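## Task

Do the same with the empty gray crate: the slip sheet flat on its floor, the heat sink standing on the sheet fins up, grip50 not used on the heat sink, everything let go, every tool hung back in its original slot, the arm moved well clear, and nothing knocked or placed off the table.

## Robot and tools

ROBOT. There is one six-joint arm (waist, shoulder, elbow, forearm roll, wrist pitch, wrist roll) ending in a tool changer. Its tools wait in a stand: grip50 (small parallel gripper, 50 mm max opening), grip85 (larger gripper, 85 mm) and cup (suction). tool_id shows which one is attached: grip50, grip85, cup or none. A loose object may occasionally be nudged by the scene.

FRAME. All poses use the scene frame: origin on the table top directly beneath the arm base, +z up, +y to the left when facing along +x. Positions are in metres; orientations are quaternions written w first (qw, qx, qy, qz). end_effector_position is always the centre of the changer's flat face. The face's z axis points away from the arm. Tool points, in mm in face axes: grip50 grip point (0, -25, 180); grip85 grip point (0, 0, 173) when closed, 13 mm closer when fully open; cup rim centre (0, 0, 175). Both grippers close along the face x axis.

ROW. Every command is a row of 15 numbers: x, y, z, qw, qx, qy, qz (an absolute target pose of the changer face in the scene frame), then lock, grip50_position, grip50_force_limit, grip50_speed, grip85_position, grip85_force_limit, grip85_speed, cup_suction, each of these last eight from -1 to 1. Six optional extra numbers (0 to 1) scale each joint's stiffness, base to wrist, and persist until changed. Always repeat the desired quaternion rather than copying a reported one, which may drift.

TOOLS (calls).
execute_actions(actions): a list of actions, each a table of up to 15 rows; each row lasts one 1/30 s step and the last row is held to fill 15 steps. An empty list just reports state and images. Targets more than 0.6 m from the face's position (along the face's own axes) at the action's start are refused; if the first action fails this check or any action is malformed, nothing runs.
move(target, speed, blocking): target is one row; the face travels a straight line to that pose at up to speed m/s (0.002 to 0.5, default 0.25; rotation up to twice that in rad/s), path 0.5 to 10 s. It does not avoid obstacles and may overshoot the speed near full stretch. blocking=false returns after 0.5 s; then use wait or stop before other commands. The result adds a move: line (done, off_target, moving, held, fault) plus limits (paced = pose clipped; held = steps blocked).
wait(seconds 0 to 10): lets time pass holding the last command.
stop(): brakes a running move.
zoom_image(camera, region [x0, y0, x1, y1] pixels, at most 504x504): closer look at cam_head_left, cam_head_right, cam_high, cam_low or cam_wrist.
finished_scene(scene): ends scene 1 or 2 irreversibly; the goal must already hold.

MOTION LIMITS. Each step the commanded pose is clipped to within 70 mm and 16 degrees of the measured pose, so long moves need several actions or a move call. Position is favoured over orientation when both cannot be met. The Hand target line shows what the controller is currently driving toward. A pose unreachable line means the clearance check altered or blocked the command.

GRIPPERS. grip50_position: +1 fully open, pads meet near -0.65. grip85_position: +1 open (85 mm), pads meet near -0.8. Send -1 to close until stopped, keep it, and confirm object_status = 2 (0 moving, 1 blocked while opening, 2 blocked while closing, 3 reached target or pads met; thin items may also show 3). Force limit -1 to +1 maps to about 20 N up to 185 N (grip50) or 235 N (grip85); speed -1 to +1 maps to about 20 to 150 mm/s. Changing a position by 0.01 or more counts as a new command. Measured counts: grip50 opening about (250 - counts) x 0.202 mm; grip85 78 = 60 mm, 130 = 40 mm, 180 = 20 mm, 230 = closed.

CUP. cup_suction above 0.01 is on, at or below 0.01 is off. Seat the whole rim on a smooth flat area away from edges and holes. cup_suction_measured near 1 means a good seal; cup_part_present turns 1 at 0.50. The cup pulls the object up to 12 mm toward the face. To release, set down, switch off, lift 15 mm.

TOOL CHANGING. To attach, bring the face flush onto the tool plate within about 1 mm and 1 degree, with the face's -y axis toward the fork's open side. When plate_near = 1 send lock +1 and wait for locked = 1 (about 1 s). The tool then initialises (readings n/a); a gripper cycles closed then open. To remove from the stand, rise 10 to 30 mm (about 20), slide at least 110 mm toward face -y out of the fork, then lift. Return by the reverse path; when in_stand = 1, hold still, send lock -1 and wait for unlocked = 1. Unlocking elsewhere is refused (unlock_refused = 1). Slots are 180 mm apart; fork arms sit 40 to 70 mm either side along face x, tips 45 mm toward the opening, tops 18 mm below the hung plate face.

SAFETY. Contact torque at a joint load limit (waist, shoulder 295; elbow 139; wrist joints 39.1 N m) or any external force of 144 N causes a 10 s stop that skips the rest of the call. The arm is stiff: commanding even slightly past a firm contact can fault. Approach slowly, avoid drops, slams and pushing items off the table, and move objects gently so they don't slip. A MOTOR HOT line warns of overheating before a braking fault. Robot time counts, so be efficient and smooth.

CAMERAS. Five cameras with listed calibrations; wrist camera is fisheye and moves with the hand.

Each tool is called after "Emit:" as a command line: name --argument value for each argument, lists and objects as JSON in quotes; but a table of rows of numbers goes row by row, as --pt "numbers of a row", without its own name.

## Session

Emit:
execute_actions --actions '[]'

Scene clock: 0.00 s.
end_effector_position=(+0.6481, +0.0001, +0.4664) locked=0 unlocked=1 plate_near=0 in_stand=0 unlock_refused=0 tool_id=none grip50_position_measured=n/a grip50_object_status=n/a grip85_position_measured=n/a grip85_object_status=n/a cup_suction_measured=n/a cup_part_present=n/a end_effector_quat_wxyz=(+0.002, +0.708, +0.707, +0.000) end_effector_velocity=(+0.000, +0.000, -0.000) end_effector_angular_velocity=(+0.001, +0.000, -0.000)
Joint positions: [-0.054  0.169  1.62  -0.002  1.354 -0.051]
Joint velocities: [ 0.     0.     0.     0.001 -0.     0.   ]
Hand target: +0.648, +0.000, +0.466; +0.002, +0.708, +0.707, +0.000
Joint stiffness scale: [1. 1. 1. 1. 1. 1.]
camera_calibration (this result's frames):
cam_wrist: T_world_to_cam=[[-0.0465596, 0.998348, -0.0336558, 0.0412284], [0.942726, 0.0550564, 0.328994, -0.707296], [0.330303, -0.0164103, -0.943732, 0.277844], [0, 0, 0, 1]] pos_world=[0.576933, 0.00234042, 0.496293]

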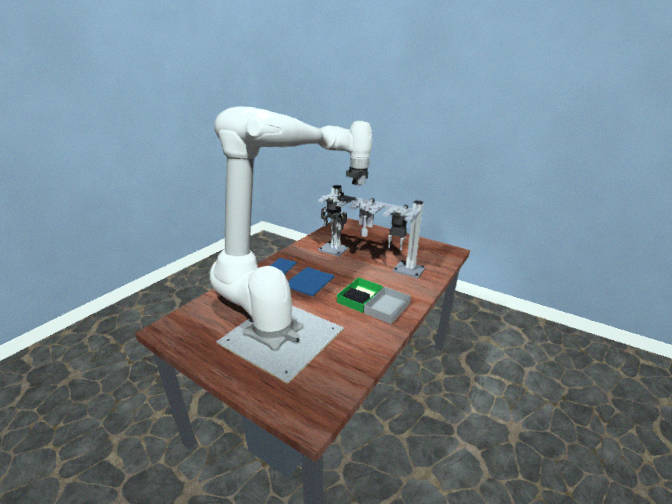

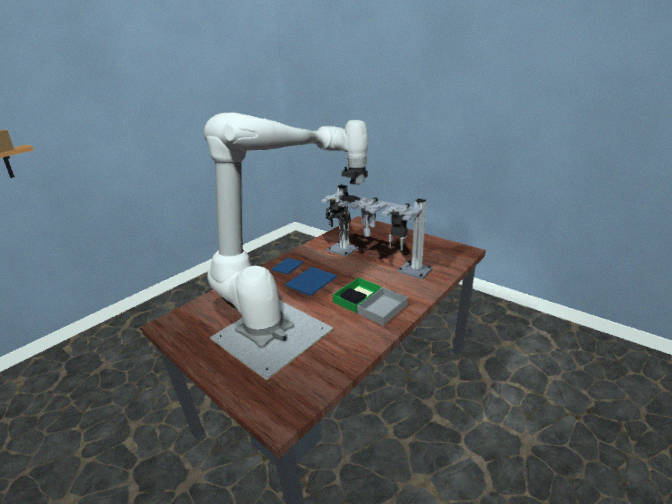

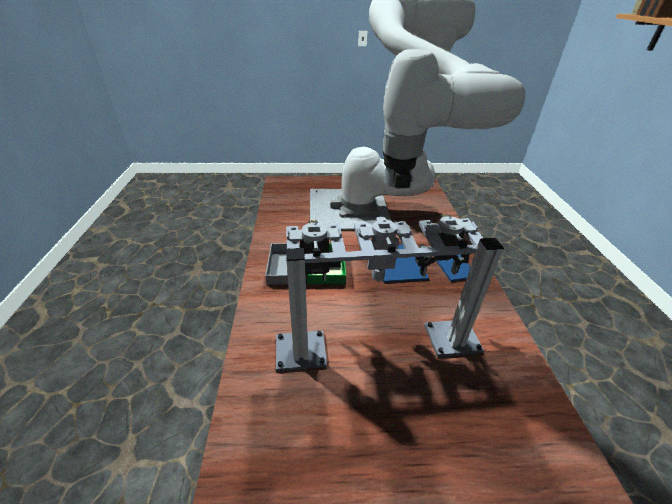

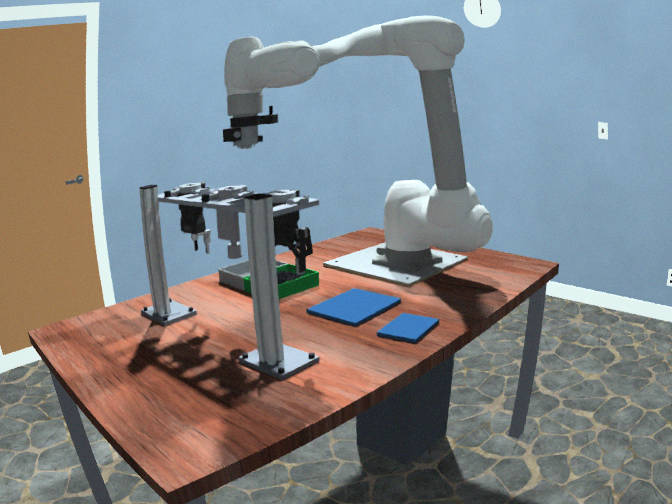

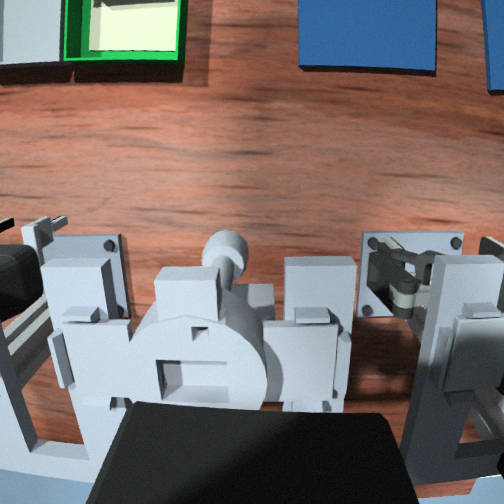

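Emit:
move --target '[0.669,0.159,0.393,0,0.6852,0.7284,0,0,1,0,0,1,0,0,0]' --speed 0.15

Scene clock: 6.50 s.
end_effector_position=(+0.6671, +0.1557, +0.3951) locked=0 unlocked=1 plate_near=0 in_stand=0 unlock_refused=0 tool_id=none grip50_position_measured=n/a grip50_object_status=n/a grip85_position_measured=n/a grip85_object_status=n/a cup_suction_measured=n/a cup_part_present=n/a end_effector_quat_wxyz=(+0.001, +0.685, +0.729, -0.002) end_effector_velocity=(+0.001, +0.002, -0.000) end_effector_angular_velocity=(+0.001, -0.001, -0.000)
Joint positions: [ 0.177  0.258  1.641 -0.001  1.249  0.117]
Joint velocities: [ 0.003  0.002 -0.002  0.001 -0.002  0.003]
Hand target: +0.669, +0.159, +0.393; +0.000, +0.685, +0.728, +0.000
Off the commanded pose: 0.004 m, 0 deg.
Joint stiffness scale: [1. 1. 1. 1. 1. 1.]
move: off_target
camera_calibration (this result's frames):
cam_wrist: T_world_to_cam=[[-0.109809, 0.993355, -0.0344568, -0.0723698], [0.938909, 0.115042, 0.324369, -0.715243], [0.326178, 0.00326699, -0.945303, 0.207167], [0, 0, 0, 1]] pos_world=[0.596027, 0.153495, 0.425344]

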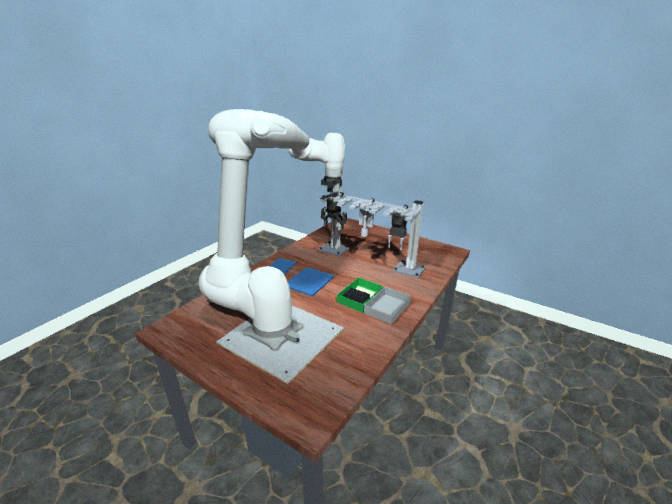

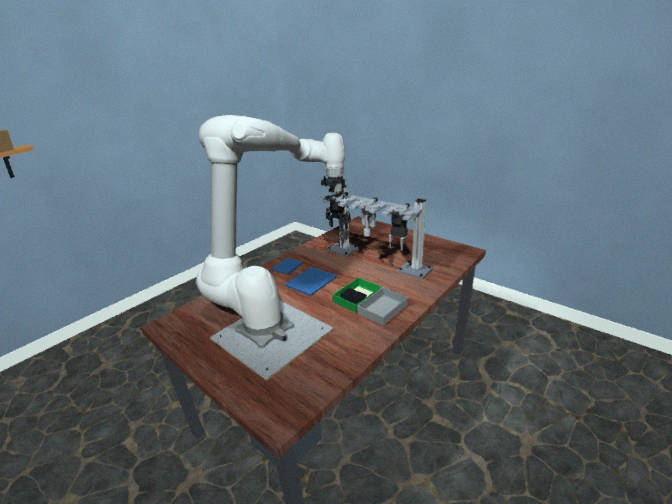

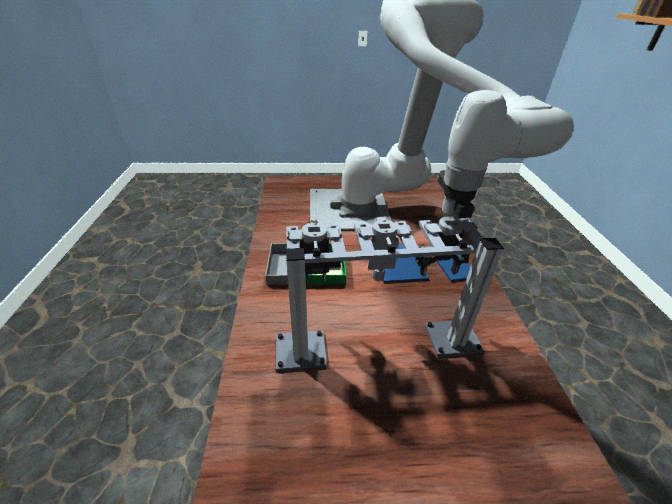

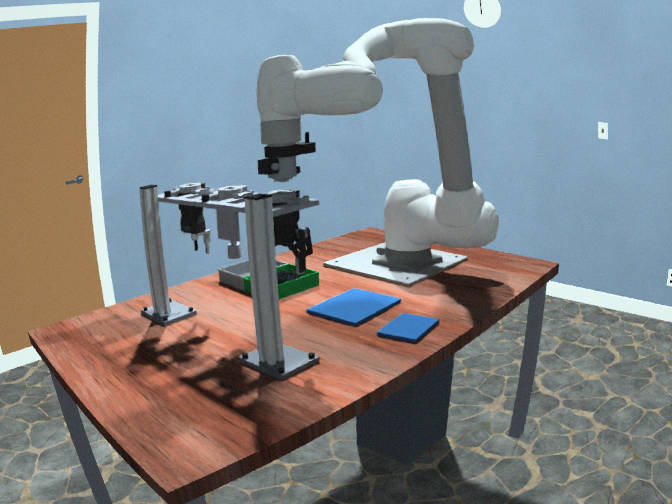

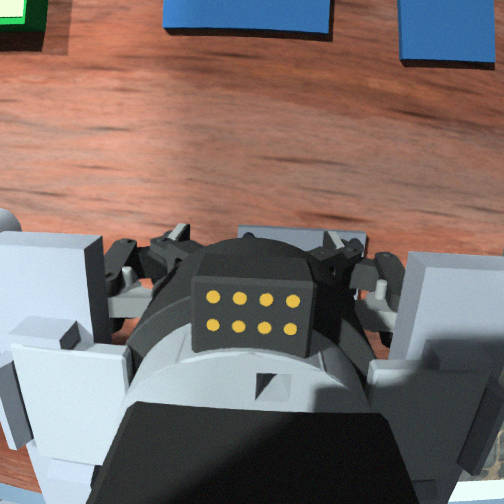

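Emit:
move --target '[0.672,0.1525,0.385,0,0.6852,0.7284,0,0,1,0,0,1,0,0,0]' --speed 0.02

Emit:
move --target '[0.671,0.1525,0.355,0,0.6852,0.7284,0,0,1,0,0,1,0,0,0]' --speed 0.012

Scene clock: 14.20 s.
end_effector_position=(+0.6705, +0.1538, +0.3893) locked=0 unlocked=1 plate_near=0 in_stand=0 unlock_refused=0 tool_id=none grip50_position_measured=n/a grip50_object_status=n/a grip85_position_measured=n/a grip85_object_status=n/a cup_suction_measured=n/a cup_part_present=n/a end_effector_quat_wxyz=(+0.002, +0.684, +0.729, -0.000) end_effector_velocity=(+0.001, -0.001, -0.001) end_effector_angular_velocity=(-0.000, -0.002, +0.002)
Joint positions: [ 0.174  0.264  1.644 -0.001  1.236  0.112]
Joint velocities: [-0.001  0.002  0.    -0.001 -0.004 -0.003]
Hand target: +0.672, +0.152, +0.385; -0.000, +0.685, +0.728, -0.000
Off the commanded pose: 0.005 m, 0 deg.
Joint stiffness scale: [1. 1. 1. 1. 1. 1.]
move: off_target
camera_calibration (this result's frames):
cam_wrist: T_world_to_cam=[[-0.11096, 0.993236, -0.0341973, -0.0695471], [0.9376, 0.11603, 0.327784, -0.716926], [0.329535, 0.00430766, -0.944133, 0.197764], [0, 0, 0, 1]] pos_world=[0.599303, 0.15141, 0.419334]

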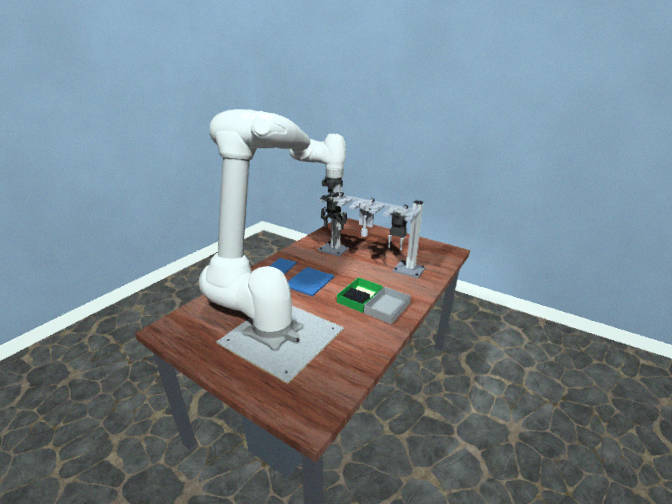

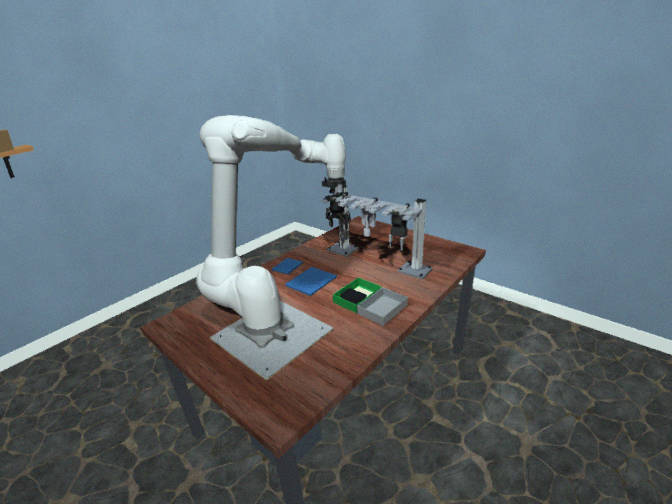

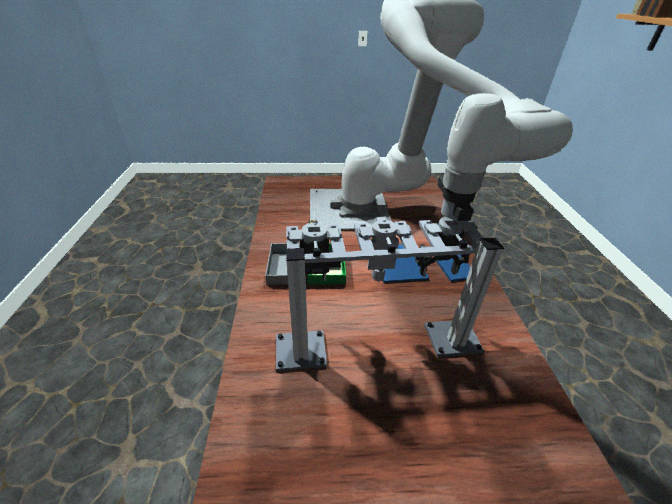

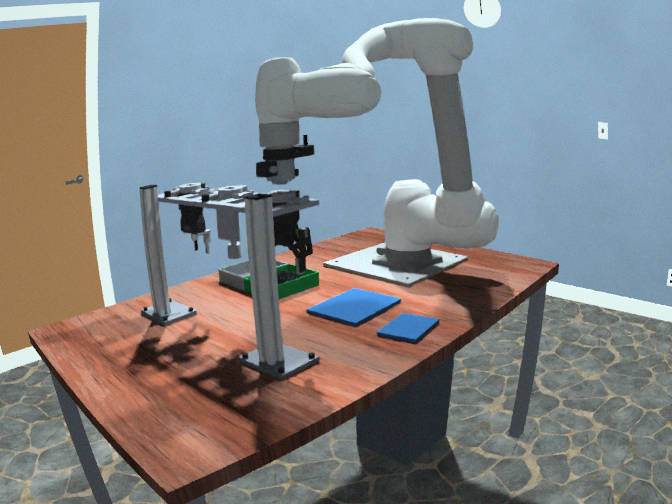

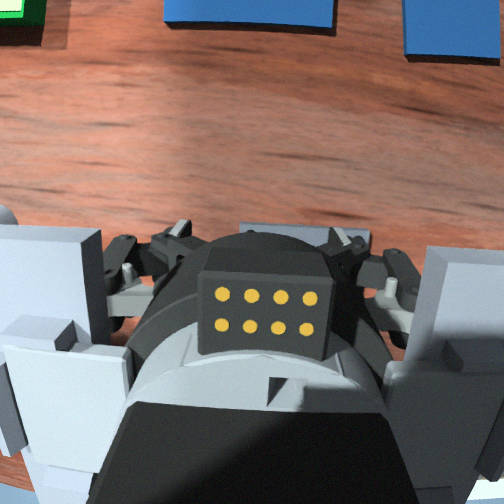

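Scene clock: 17.30 s.
end_effector_position=(+0.6704, +0.1539, +0.3607) locked=0 unlocked=1 plate_near=1 in_stand=1 unlock_refused=0 tool_id=none grip50_position_measured=n/a grip50_object_status=n/a grip85_position_measured=n/a grip85_object_status=n/a cup_suction_measured=n/a cup_part_present=n/a end_effector_quat_wxyz=(+0.003, +0.685, +0.729, +0.001) end_effector_velocity=(+0.001, +0.000, -0.001) end_effector_angular_velocity=(+0.000, -0.003, +0.001)
Joint positions: [ 0.174  0.28   1.679 -0.     1.183  0.112]
Joint velocities: [ 0.     0.001  0.001 -0.    -0.005 -0.001]
Hand target: +0.671, +0.152, +0.355; -0.000, +0.685, +0.728, -0.000
Off the commanded pose: 0.006 m, 0 deg.
Joint stiffness scale: [1. 1. 1. 1. 1. 1.]
move: off_target
camera_calibration (this result's frames):
cam_wrist: T_world_to_cam=[[-0.11051, 0.993331, -0.03287, -0.0714561], [0.936633, 0.11515, 0.330847, -0.707841], [0.332426, 0.00577471, -0.943112, 0.16824], [0, 0, 0, 1]] pos_world=[0.599163, 0.151516, 0.390507]

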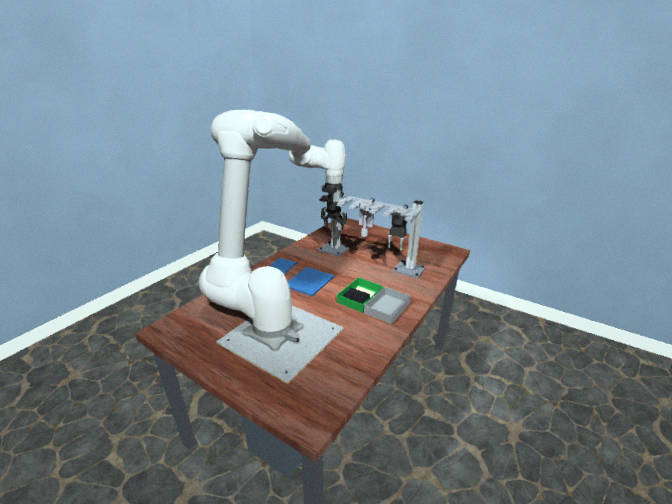

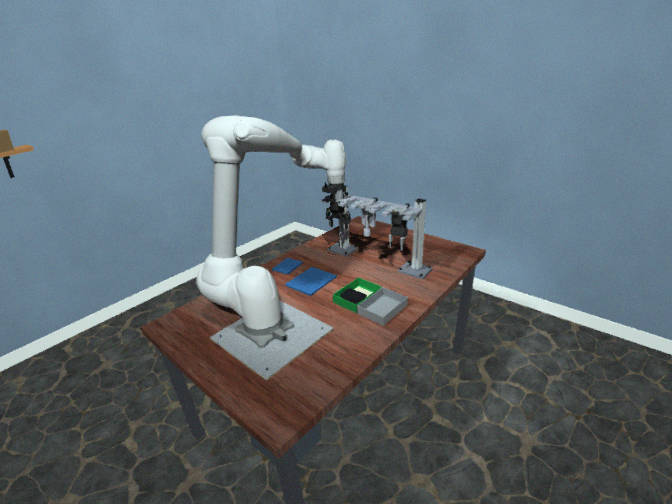

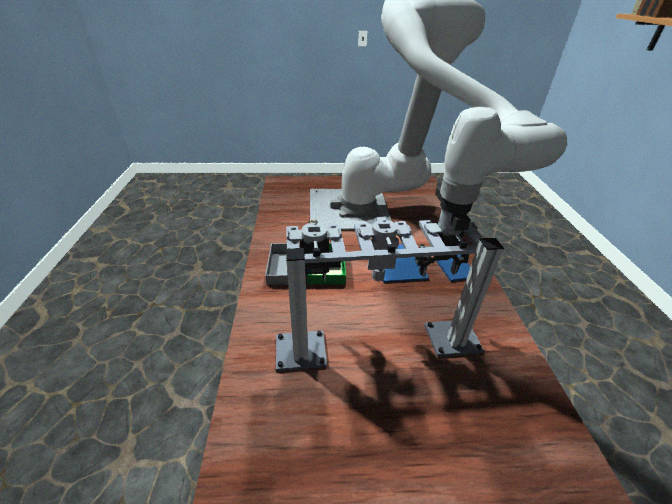

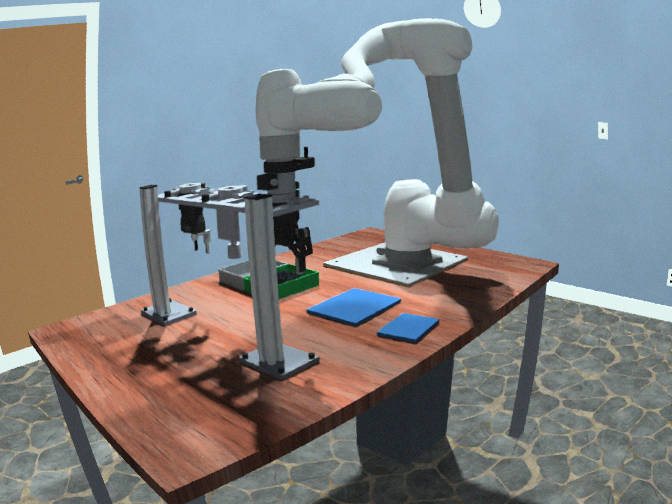

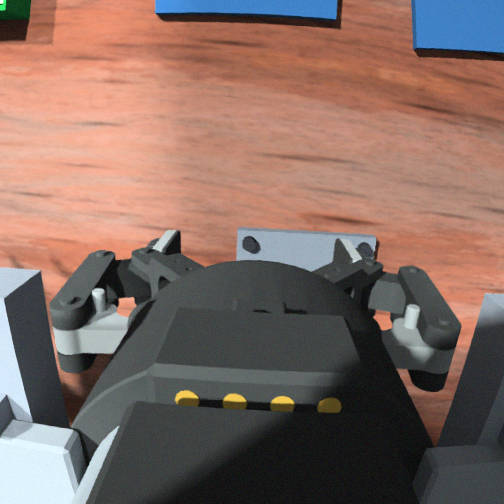

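Emit:
execute_actions --actions '[[[0.671,0.1525,0.356,0,0.6852,0.7284,0,1,1,0,0,1,0,0,0]],[[0.671,0.1525,0.356,0,0.6852,0.7284,0,1,1,0,0,1,0,0,0]],[[0.671,0.1525,0.356,0,0.6852,0.7284,0,1,1,0,0,1,0,0,0]]]'

Emit:
move --target '[0.67,0.154,0.383,0,0.6852,0.7284,0,0,1,0,0,1,0,0,0]' --speed 0.04

Emit:
move --target '[0.54,0.147,0.383,0,0.6852,0.7284,0,0,1,0,0,1,0,0,0]' --speed 0.1

Emit:
move --target '[0.5,-0.22,0.4,0,0.7071,0.7071,0,0,1,0,0,1,0,0,0]'

Scene clock: 25.90 s.
end_effector_position=(+0.6705, +0.1540, +0.3601) locked=1 unlocked=0 plate_near=1 in_stand=1 unlock_refused=0 tool_id=grip85 grip50_position_measured=n/a grip50_object_status=n/a grip85_position_measured=n/a grip85_object_status=n/a cup_suction_measured=n/a cup_part_present=n/a end_effector_quat_wxyz=(+0.002, +0.685, +0.729, +0.001) end_effector_velocity=(-0.000, -0.000, -0.000) end_effector_angular_velocity=(+0.000, +0.001, -0.001)
Joint positions: [ 0.174  0.28   1.679 -0.     1.183  0.112]
Joint velocities: [-0.    -0.     0.     0.001  0.001  0.001]
Hand target: +0.671, +0.152, +0.356; +0.000, +0.685, +0.728, -0.000
Off the commanded pose: 0.004 m, 0 deg.
Joint stiffness scale: [1. 1. 1. 1. 1. 1.]
Step readings (end_effector_position; steps 1 to 15: 1st action; 16 to 30: 2nd action; 31 to 45: 3rd action):
0: (+0.6705, +0.1539, +0.3606)
1: (+0.6705, +0.1539, +0.3606)
2: (+0.6705, +0.1539, +0.3606)
4: (+0.6705, +0.1539, +0.3606)
8: (+0.6705, +0.1539, +0.3606)
15: (+0.6705, +0.1539, +0.3606)
16: (+0.6704, +0.1539, +0.3605)
17: (+0.6705, +0.1539, +0.3604)
19: (+0.6705, +0.1539, +0.3602)
23: (+0.6705, +0.1540, +0.3601)
30: (+0.6705, +0.1540, +0.3601)
31: (+0.6705, +0.1540, +0.3601)
32: (+0.6705, +0.1540, +0.3601)
34: (+0.6705, +0.1540, +0.3601)
38: (+0.6705, +0.1540, +0.3601)
45: end_effector_position above
camera_calibration (this result's frames):
cam_wrist: T_world_to_cam=[[-0.110473, 0.993342, -0.0326568, -0.07163], [0.936843, 0.115048, 0.330285, -0.70764], [0.331844, 0.00589345, -0.943316, 0.168101], [0, 0, 0, 1]] pos_world=[0.599251, 0.151575, 0.389956]

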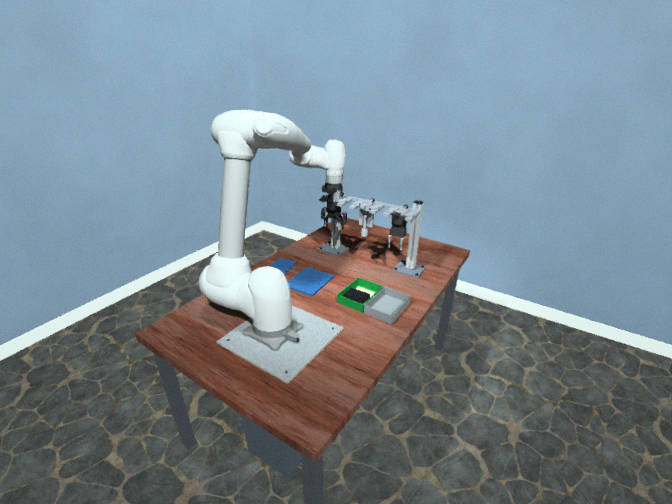

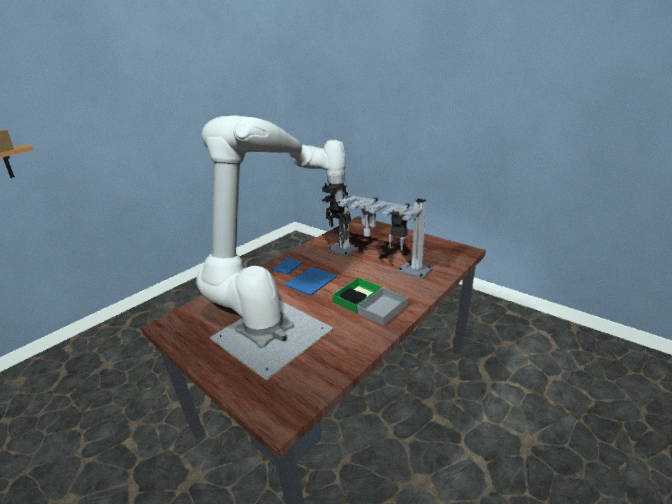

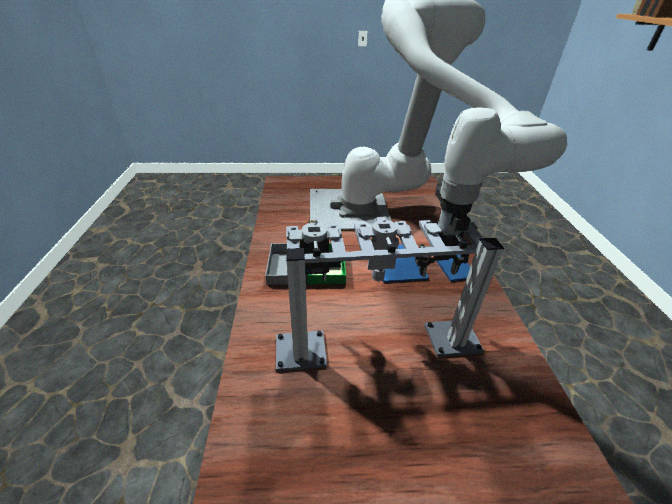

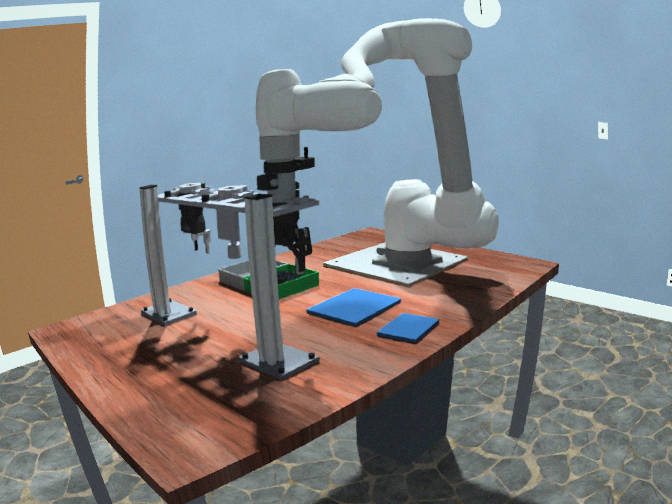

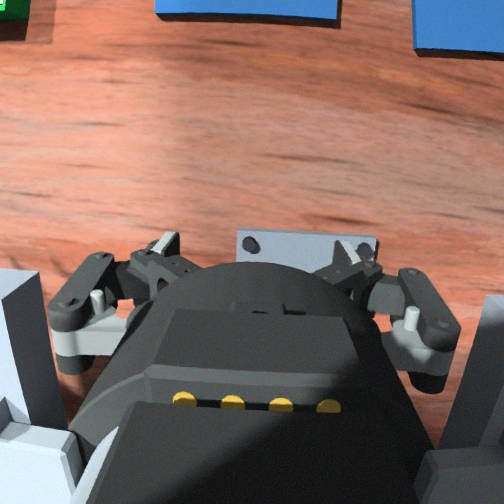

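Scene clock: 26.80 s.
end_effector_position=(+0.6710, +0.1541, +0.3786) locked=1 unlocked=0 plate_near=1 in_stand=0 unlock_refused=0 tool_id=grip85 grip50_position_measured=n/a grip50_object_status=n/a grip85_position_measured=n/a grip85_object_status=n/a cup_suction_measured=n/a cup_part_present=n/a end_effector_quat_wxyz=(+0.000, +0.685, +0.729, -0.002) end_effector_velocity=(+0.000, +0.000, +0.002) end_effector_angular_velocity=(+0.000, +0.000, -0.000)
Joint positions: [ 0.174  0.273  1.654 -0.     1.223  0.112]
Joint velocities: [ 0.    -0.    -0.003  0.001  0.003  0.   ]
Hand target: +0.670, +0.154, +0.383; +0.000, +0.685, +0.728, -0.000
Off the commanded pose: 0.005 m, 0 deg.
Joint stiffness scale: [1. 1. 1. 1. 1. 1.]
move: off_target
camera_calibration (this result's frames):
cam_wrist: T_world_to_cam=[[-0.110692, 0.993303, -0.0331208, -0.0707759], [0.939195, 0.115446, 0.323396, -0.713284], [0.325054, 0.00469055, -0.945684, 0.190957], [0, 0, 0, 1]] pos_world=[0.600007, 0.151752, 0.408914]

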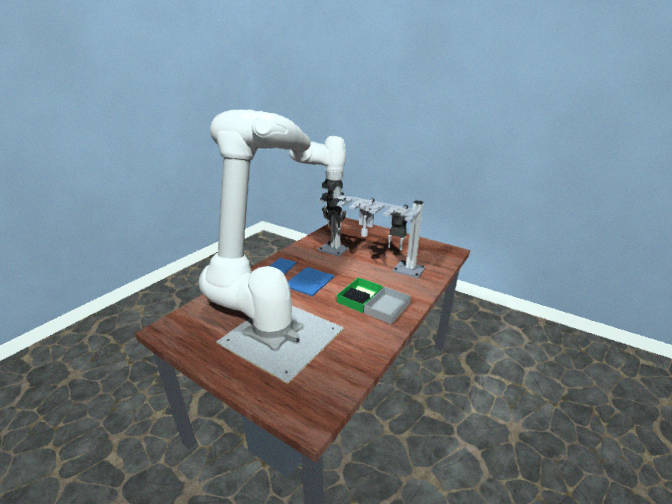

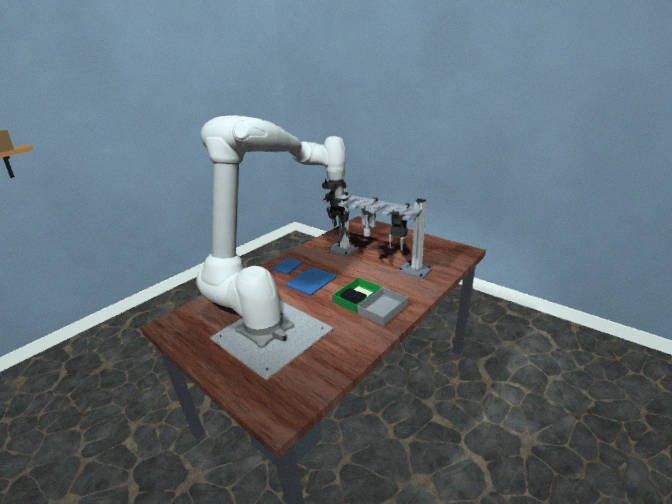

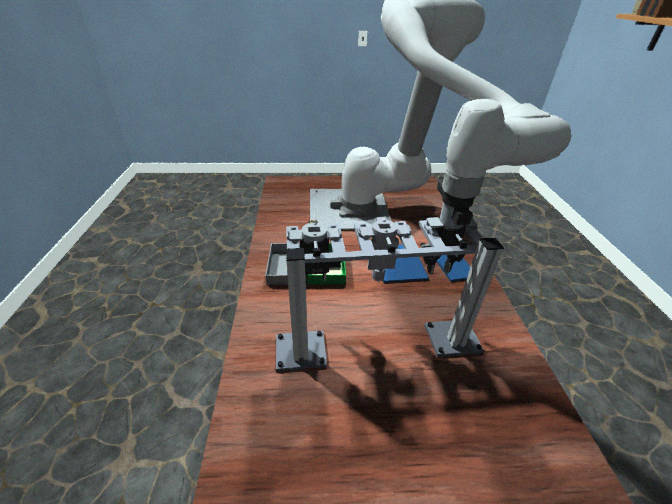

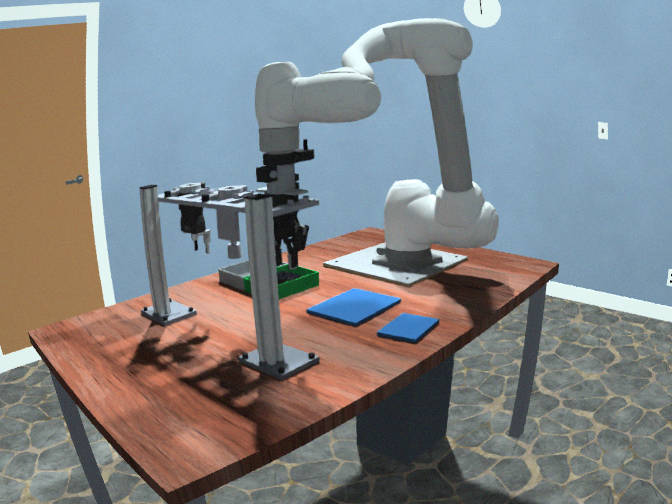

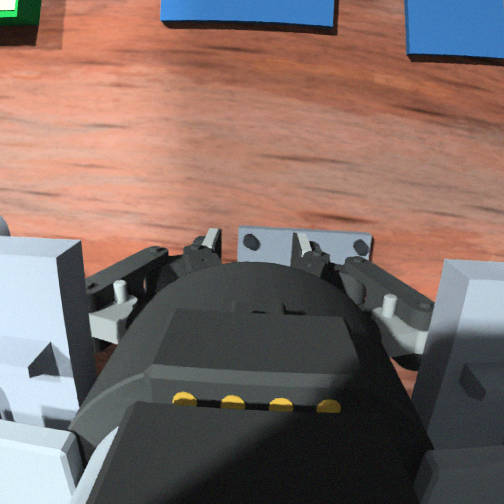

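Scene clock: 28.57 s.
end_effector_position=(+0.5418, +0.1452, +0.3817) locked=1 unlocked=0 plate_near=1 in_stand=0 unlock_refused=0 tool_id=grip85 grip50_position_measured=n/a grip50_object_status=n/a grip85_position_measured=n/a grip85_object_status=n/a cup_suction_measured=n/a cup_part_present=n/a end_effector_quat_wxyz=(-0.001, +0.685, +0.729, -0.003) end_effector_velocity=(-0.003, -0.000, -0.000) end_effector_angular_velocity=(-0.001, +0.002, -0.000)
Joint positions: [ 0.198  0.075  1.884 -0.     1.194  0.137]
Joint velocities: [ 0.    -0.003  0.004 -0.     0.001  0.001]
Hand target: +0.540, +0.147, +0.383; -0.000, +0.685, +0.728, -0.000
Off the commanded pose: 0.003 m, 0 deg.
Joint stiffness scale: [1. 1. 1. 1. 1. 1.]
move: done
camera_calibration (this result's frames):
cam_wrist: T_world_to_cam=[[-0.109723, 0.993391, -0.0336937, -0.0764928], [0.9407, 0.114731, 0.319248, -0.591024], [0.321004, 0.00333311, -0.947072, 0.23887], [0, 0, 0, 1]] pos_world=[0.470905, 0.143, 0.412333]

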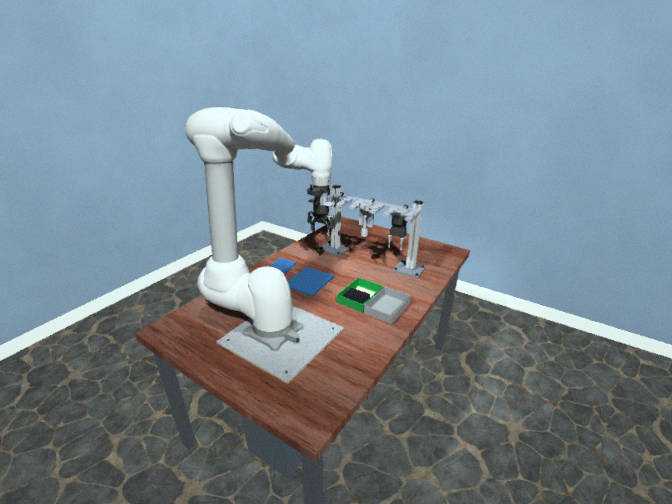

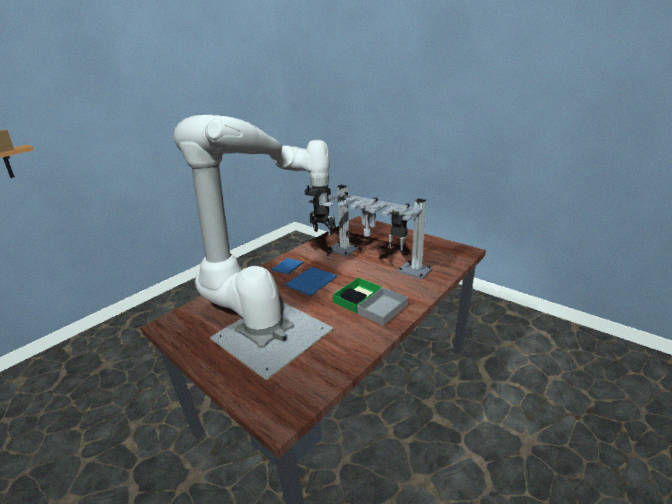

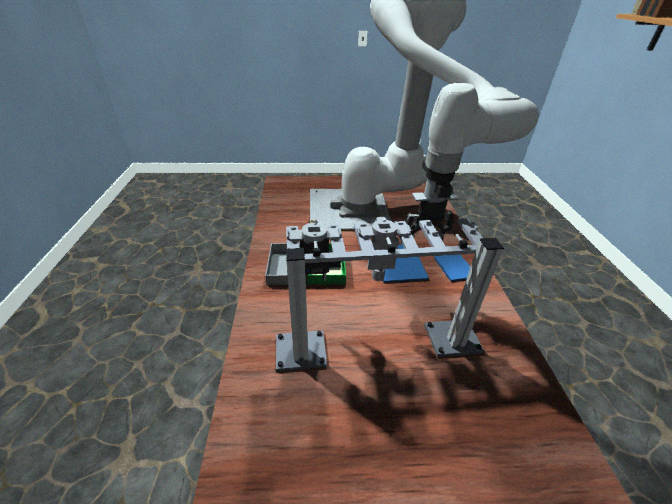

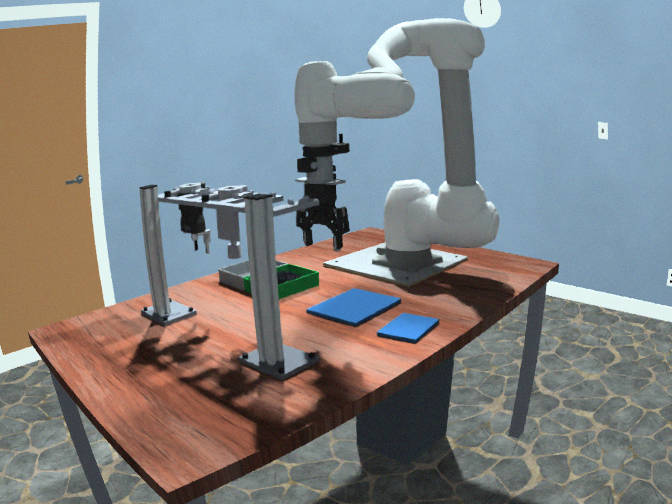

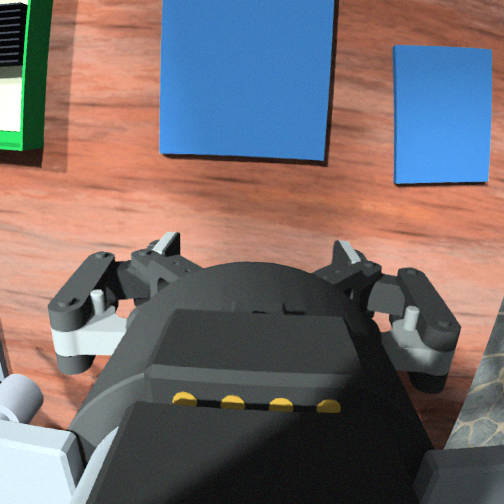

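Scene clock: 30.63 s.
end_effector_position=(+0.4990, -0.2181, +0.4014) locked=1 unlocked=0 plate_near=1 in_stand=0 unlock_refused=0 tool_id=grip85 grip50_position_measured=n/a grip50_object_status=n/a grip85_position_measured=3 grip85_object_status=3 cup_suction_measured=n/a cup_part_present=n/a end_effector_quat_wxyz=(+0.003, +0.707, +0.707, +0.001) end_effector_velocity=(-0.000, -0.002, -0.000) end_effector_angular_velocity=(+0.001, +0.002, +0.002)
Joint positions: [-0.475  0.035  1.89  -0.002  1.217 -0.474]
Joint velocities: [-0.004  0.002 -0.001 -0.     0.002 -0.006]
Hand target: +0.499, -0.220, +0.400; -0.001, +0.707, +0.707, +0.000
Off the commanded pose: 0.003 m, 0 deg.
Joint stiffness scale: [1. 1. 1. 1. 1. 1.]
move: done
camera_calibration (this result's frames):
cam_wrist: T_world_to_cam=[[-0.0488076, 0.998243, -0.0335873, 0.25105], [0.942377, 0.057167, 0.329632, -0.53297], [0.330973, -0.0155633, -0.943512, 0.261962], [0, 0, 0, 1]] pos_world=[0.427809, -0.216064, 0.43128]

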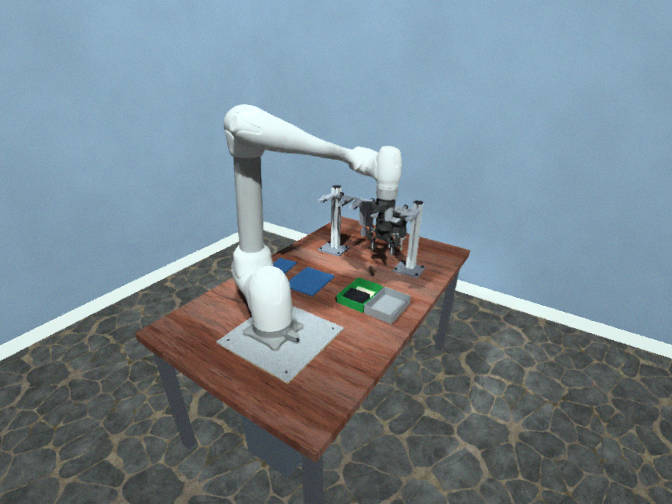

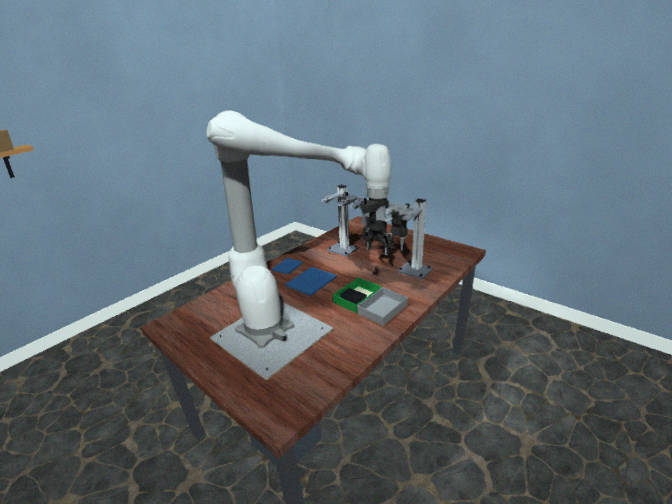

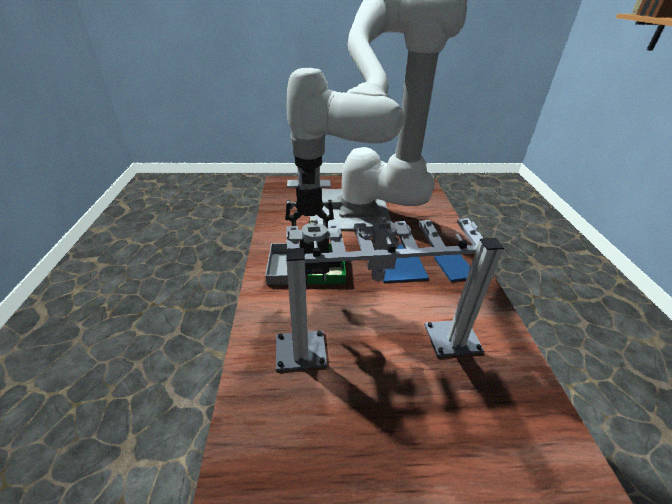

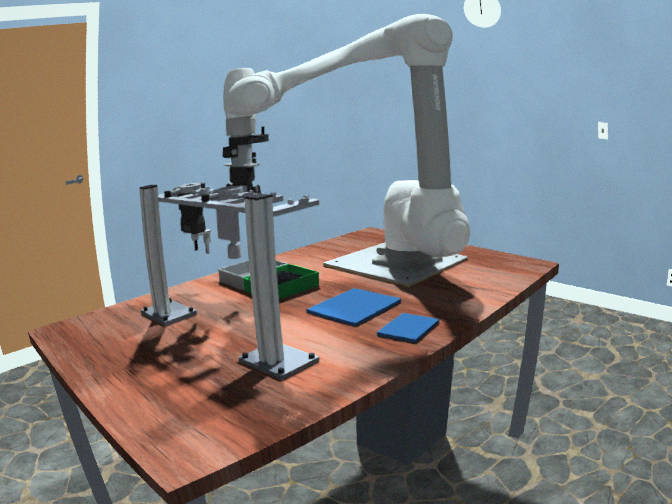

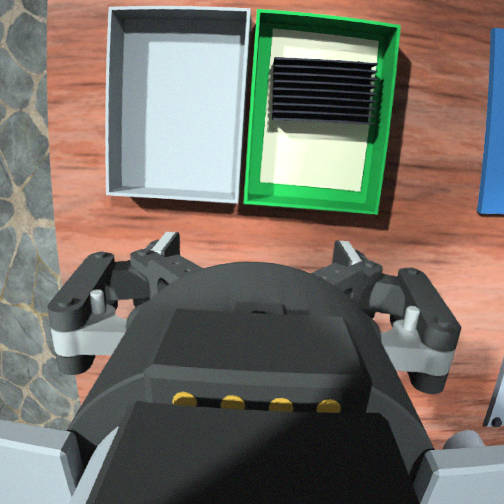

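Emit:
move --target '[0.394,-0.155,0.265,0,1,0,0,0,1,0,0,1,0,0,0]' --speed 0.35

Scene clock: 38.60 s.
end_effector_position=(+0.3943, -0.1560, +0.2642) locked=1 unlocked=0 plate_near=1 in_stand=0 unlock_refused=0 tool_id=grip85 grip50_position_measured=n/a grip50_object_status=n/a grip85_position_measured=3 grip85_object_status=3 cup_suction_measured=n/a cup_part_present=n/a end_effector_quat_wxyz=(-0.003, +1.000, -0.000, -0.002) end_effector_velocity=(-0.000, +0.001, -0.001) end_effector_angular_velocity=(-0.000, -0.001, -0.013)
Joint positions: [-0.459 -0.04   2.243  0.002  0.951  1.112]
Joint velocities: [ 0.001 -0.001  0.002  0.    -0.002  0.014]
Hand target: +0.394, -0.155, +0.265; -0.000, +1.000, +0.000, +0.000
Off the commanded pose: 0.001 m, 0 deg.
Joint stiffness scale: [1. 1. 1. 1. 1. 1.]
move: done
camera_calibration (this result's frames):
cam_wrist: T_world_to_cam=[[0.998221, 0.0479805, -0.0353973, -0.381298], [0.0568041, -0.945711, 0.320007, -0.197273], [-0.0181216, -0.321448, -0.946754, 0.258908], [0, 0, 0, 1]] pos_world=[0.396517, -0.0850423, 0.294754]

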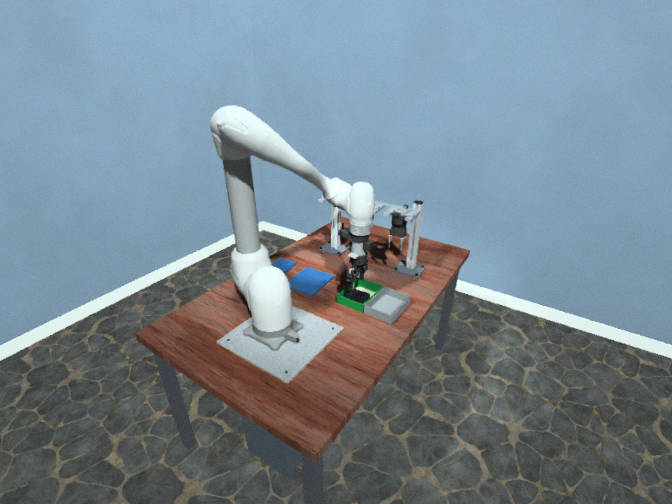

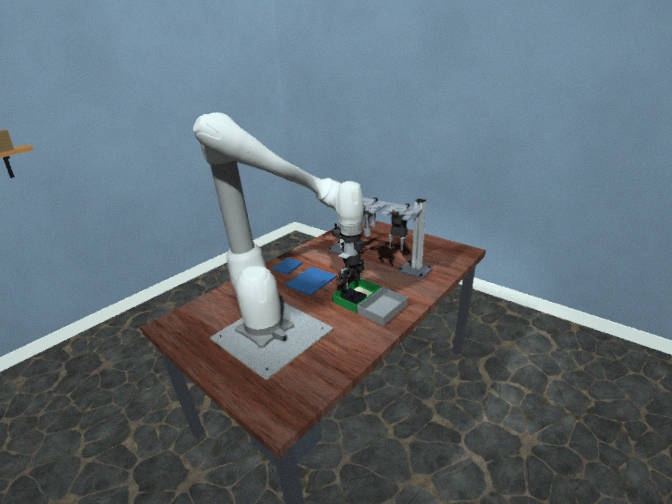

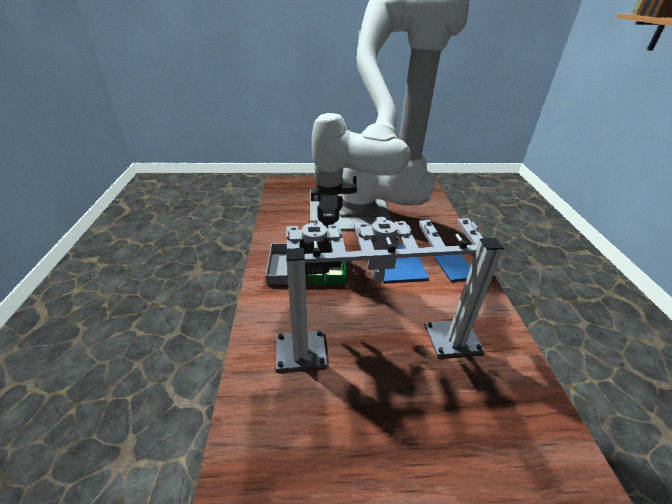

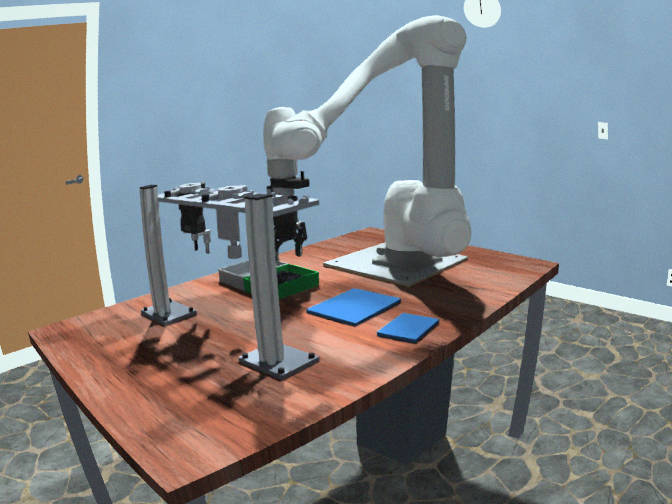

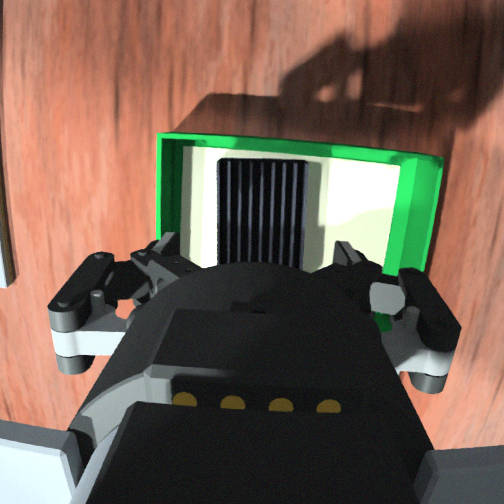

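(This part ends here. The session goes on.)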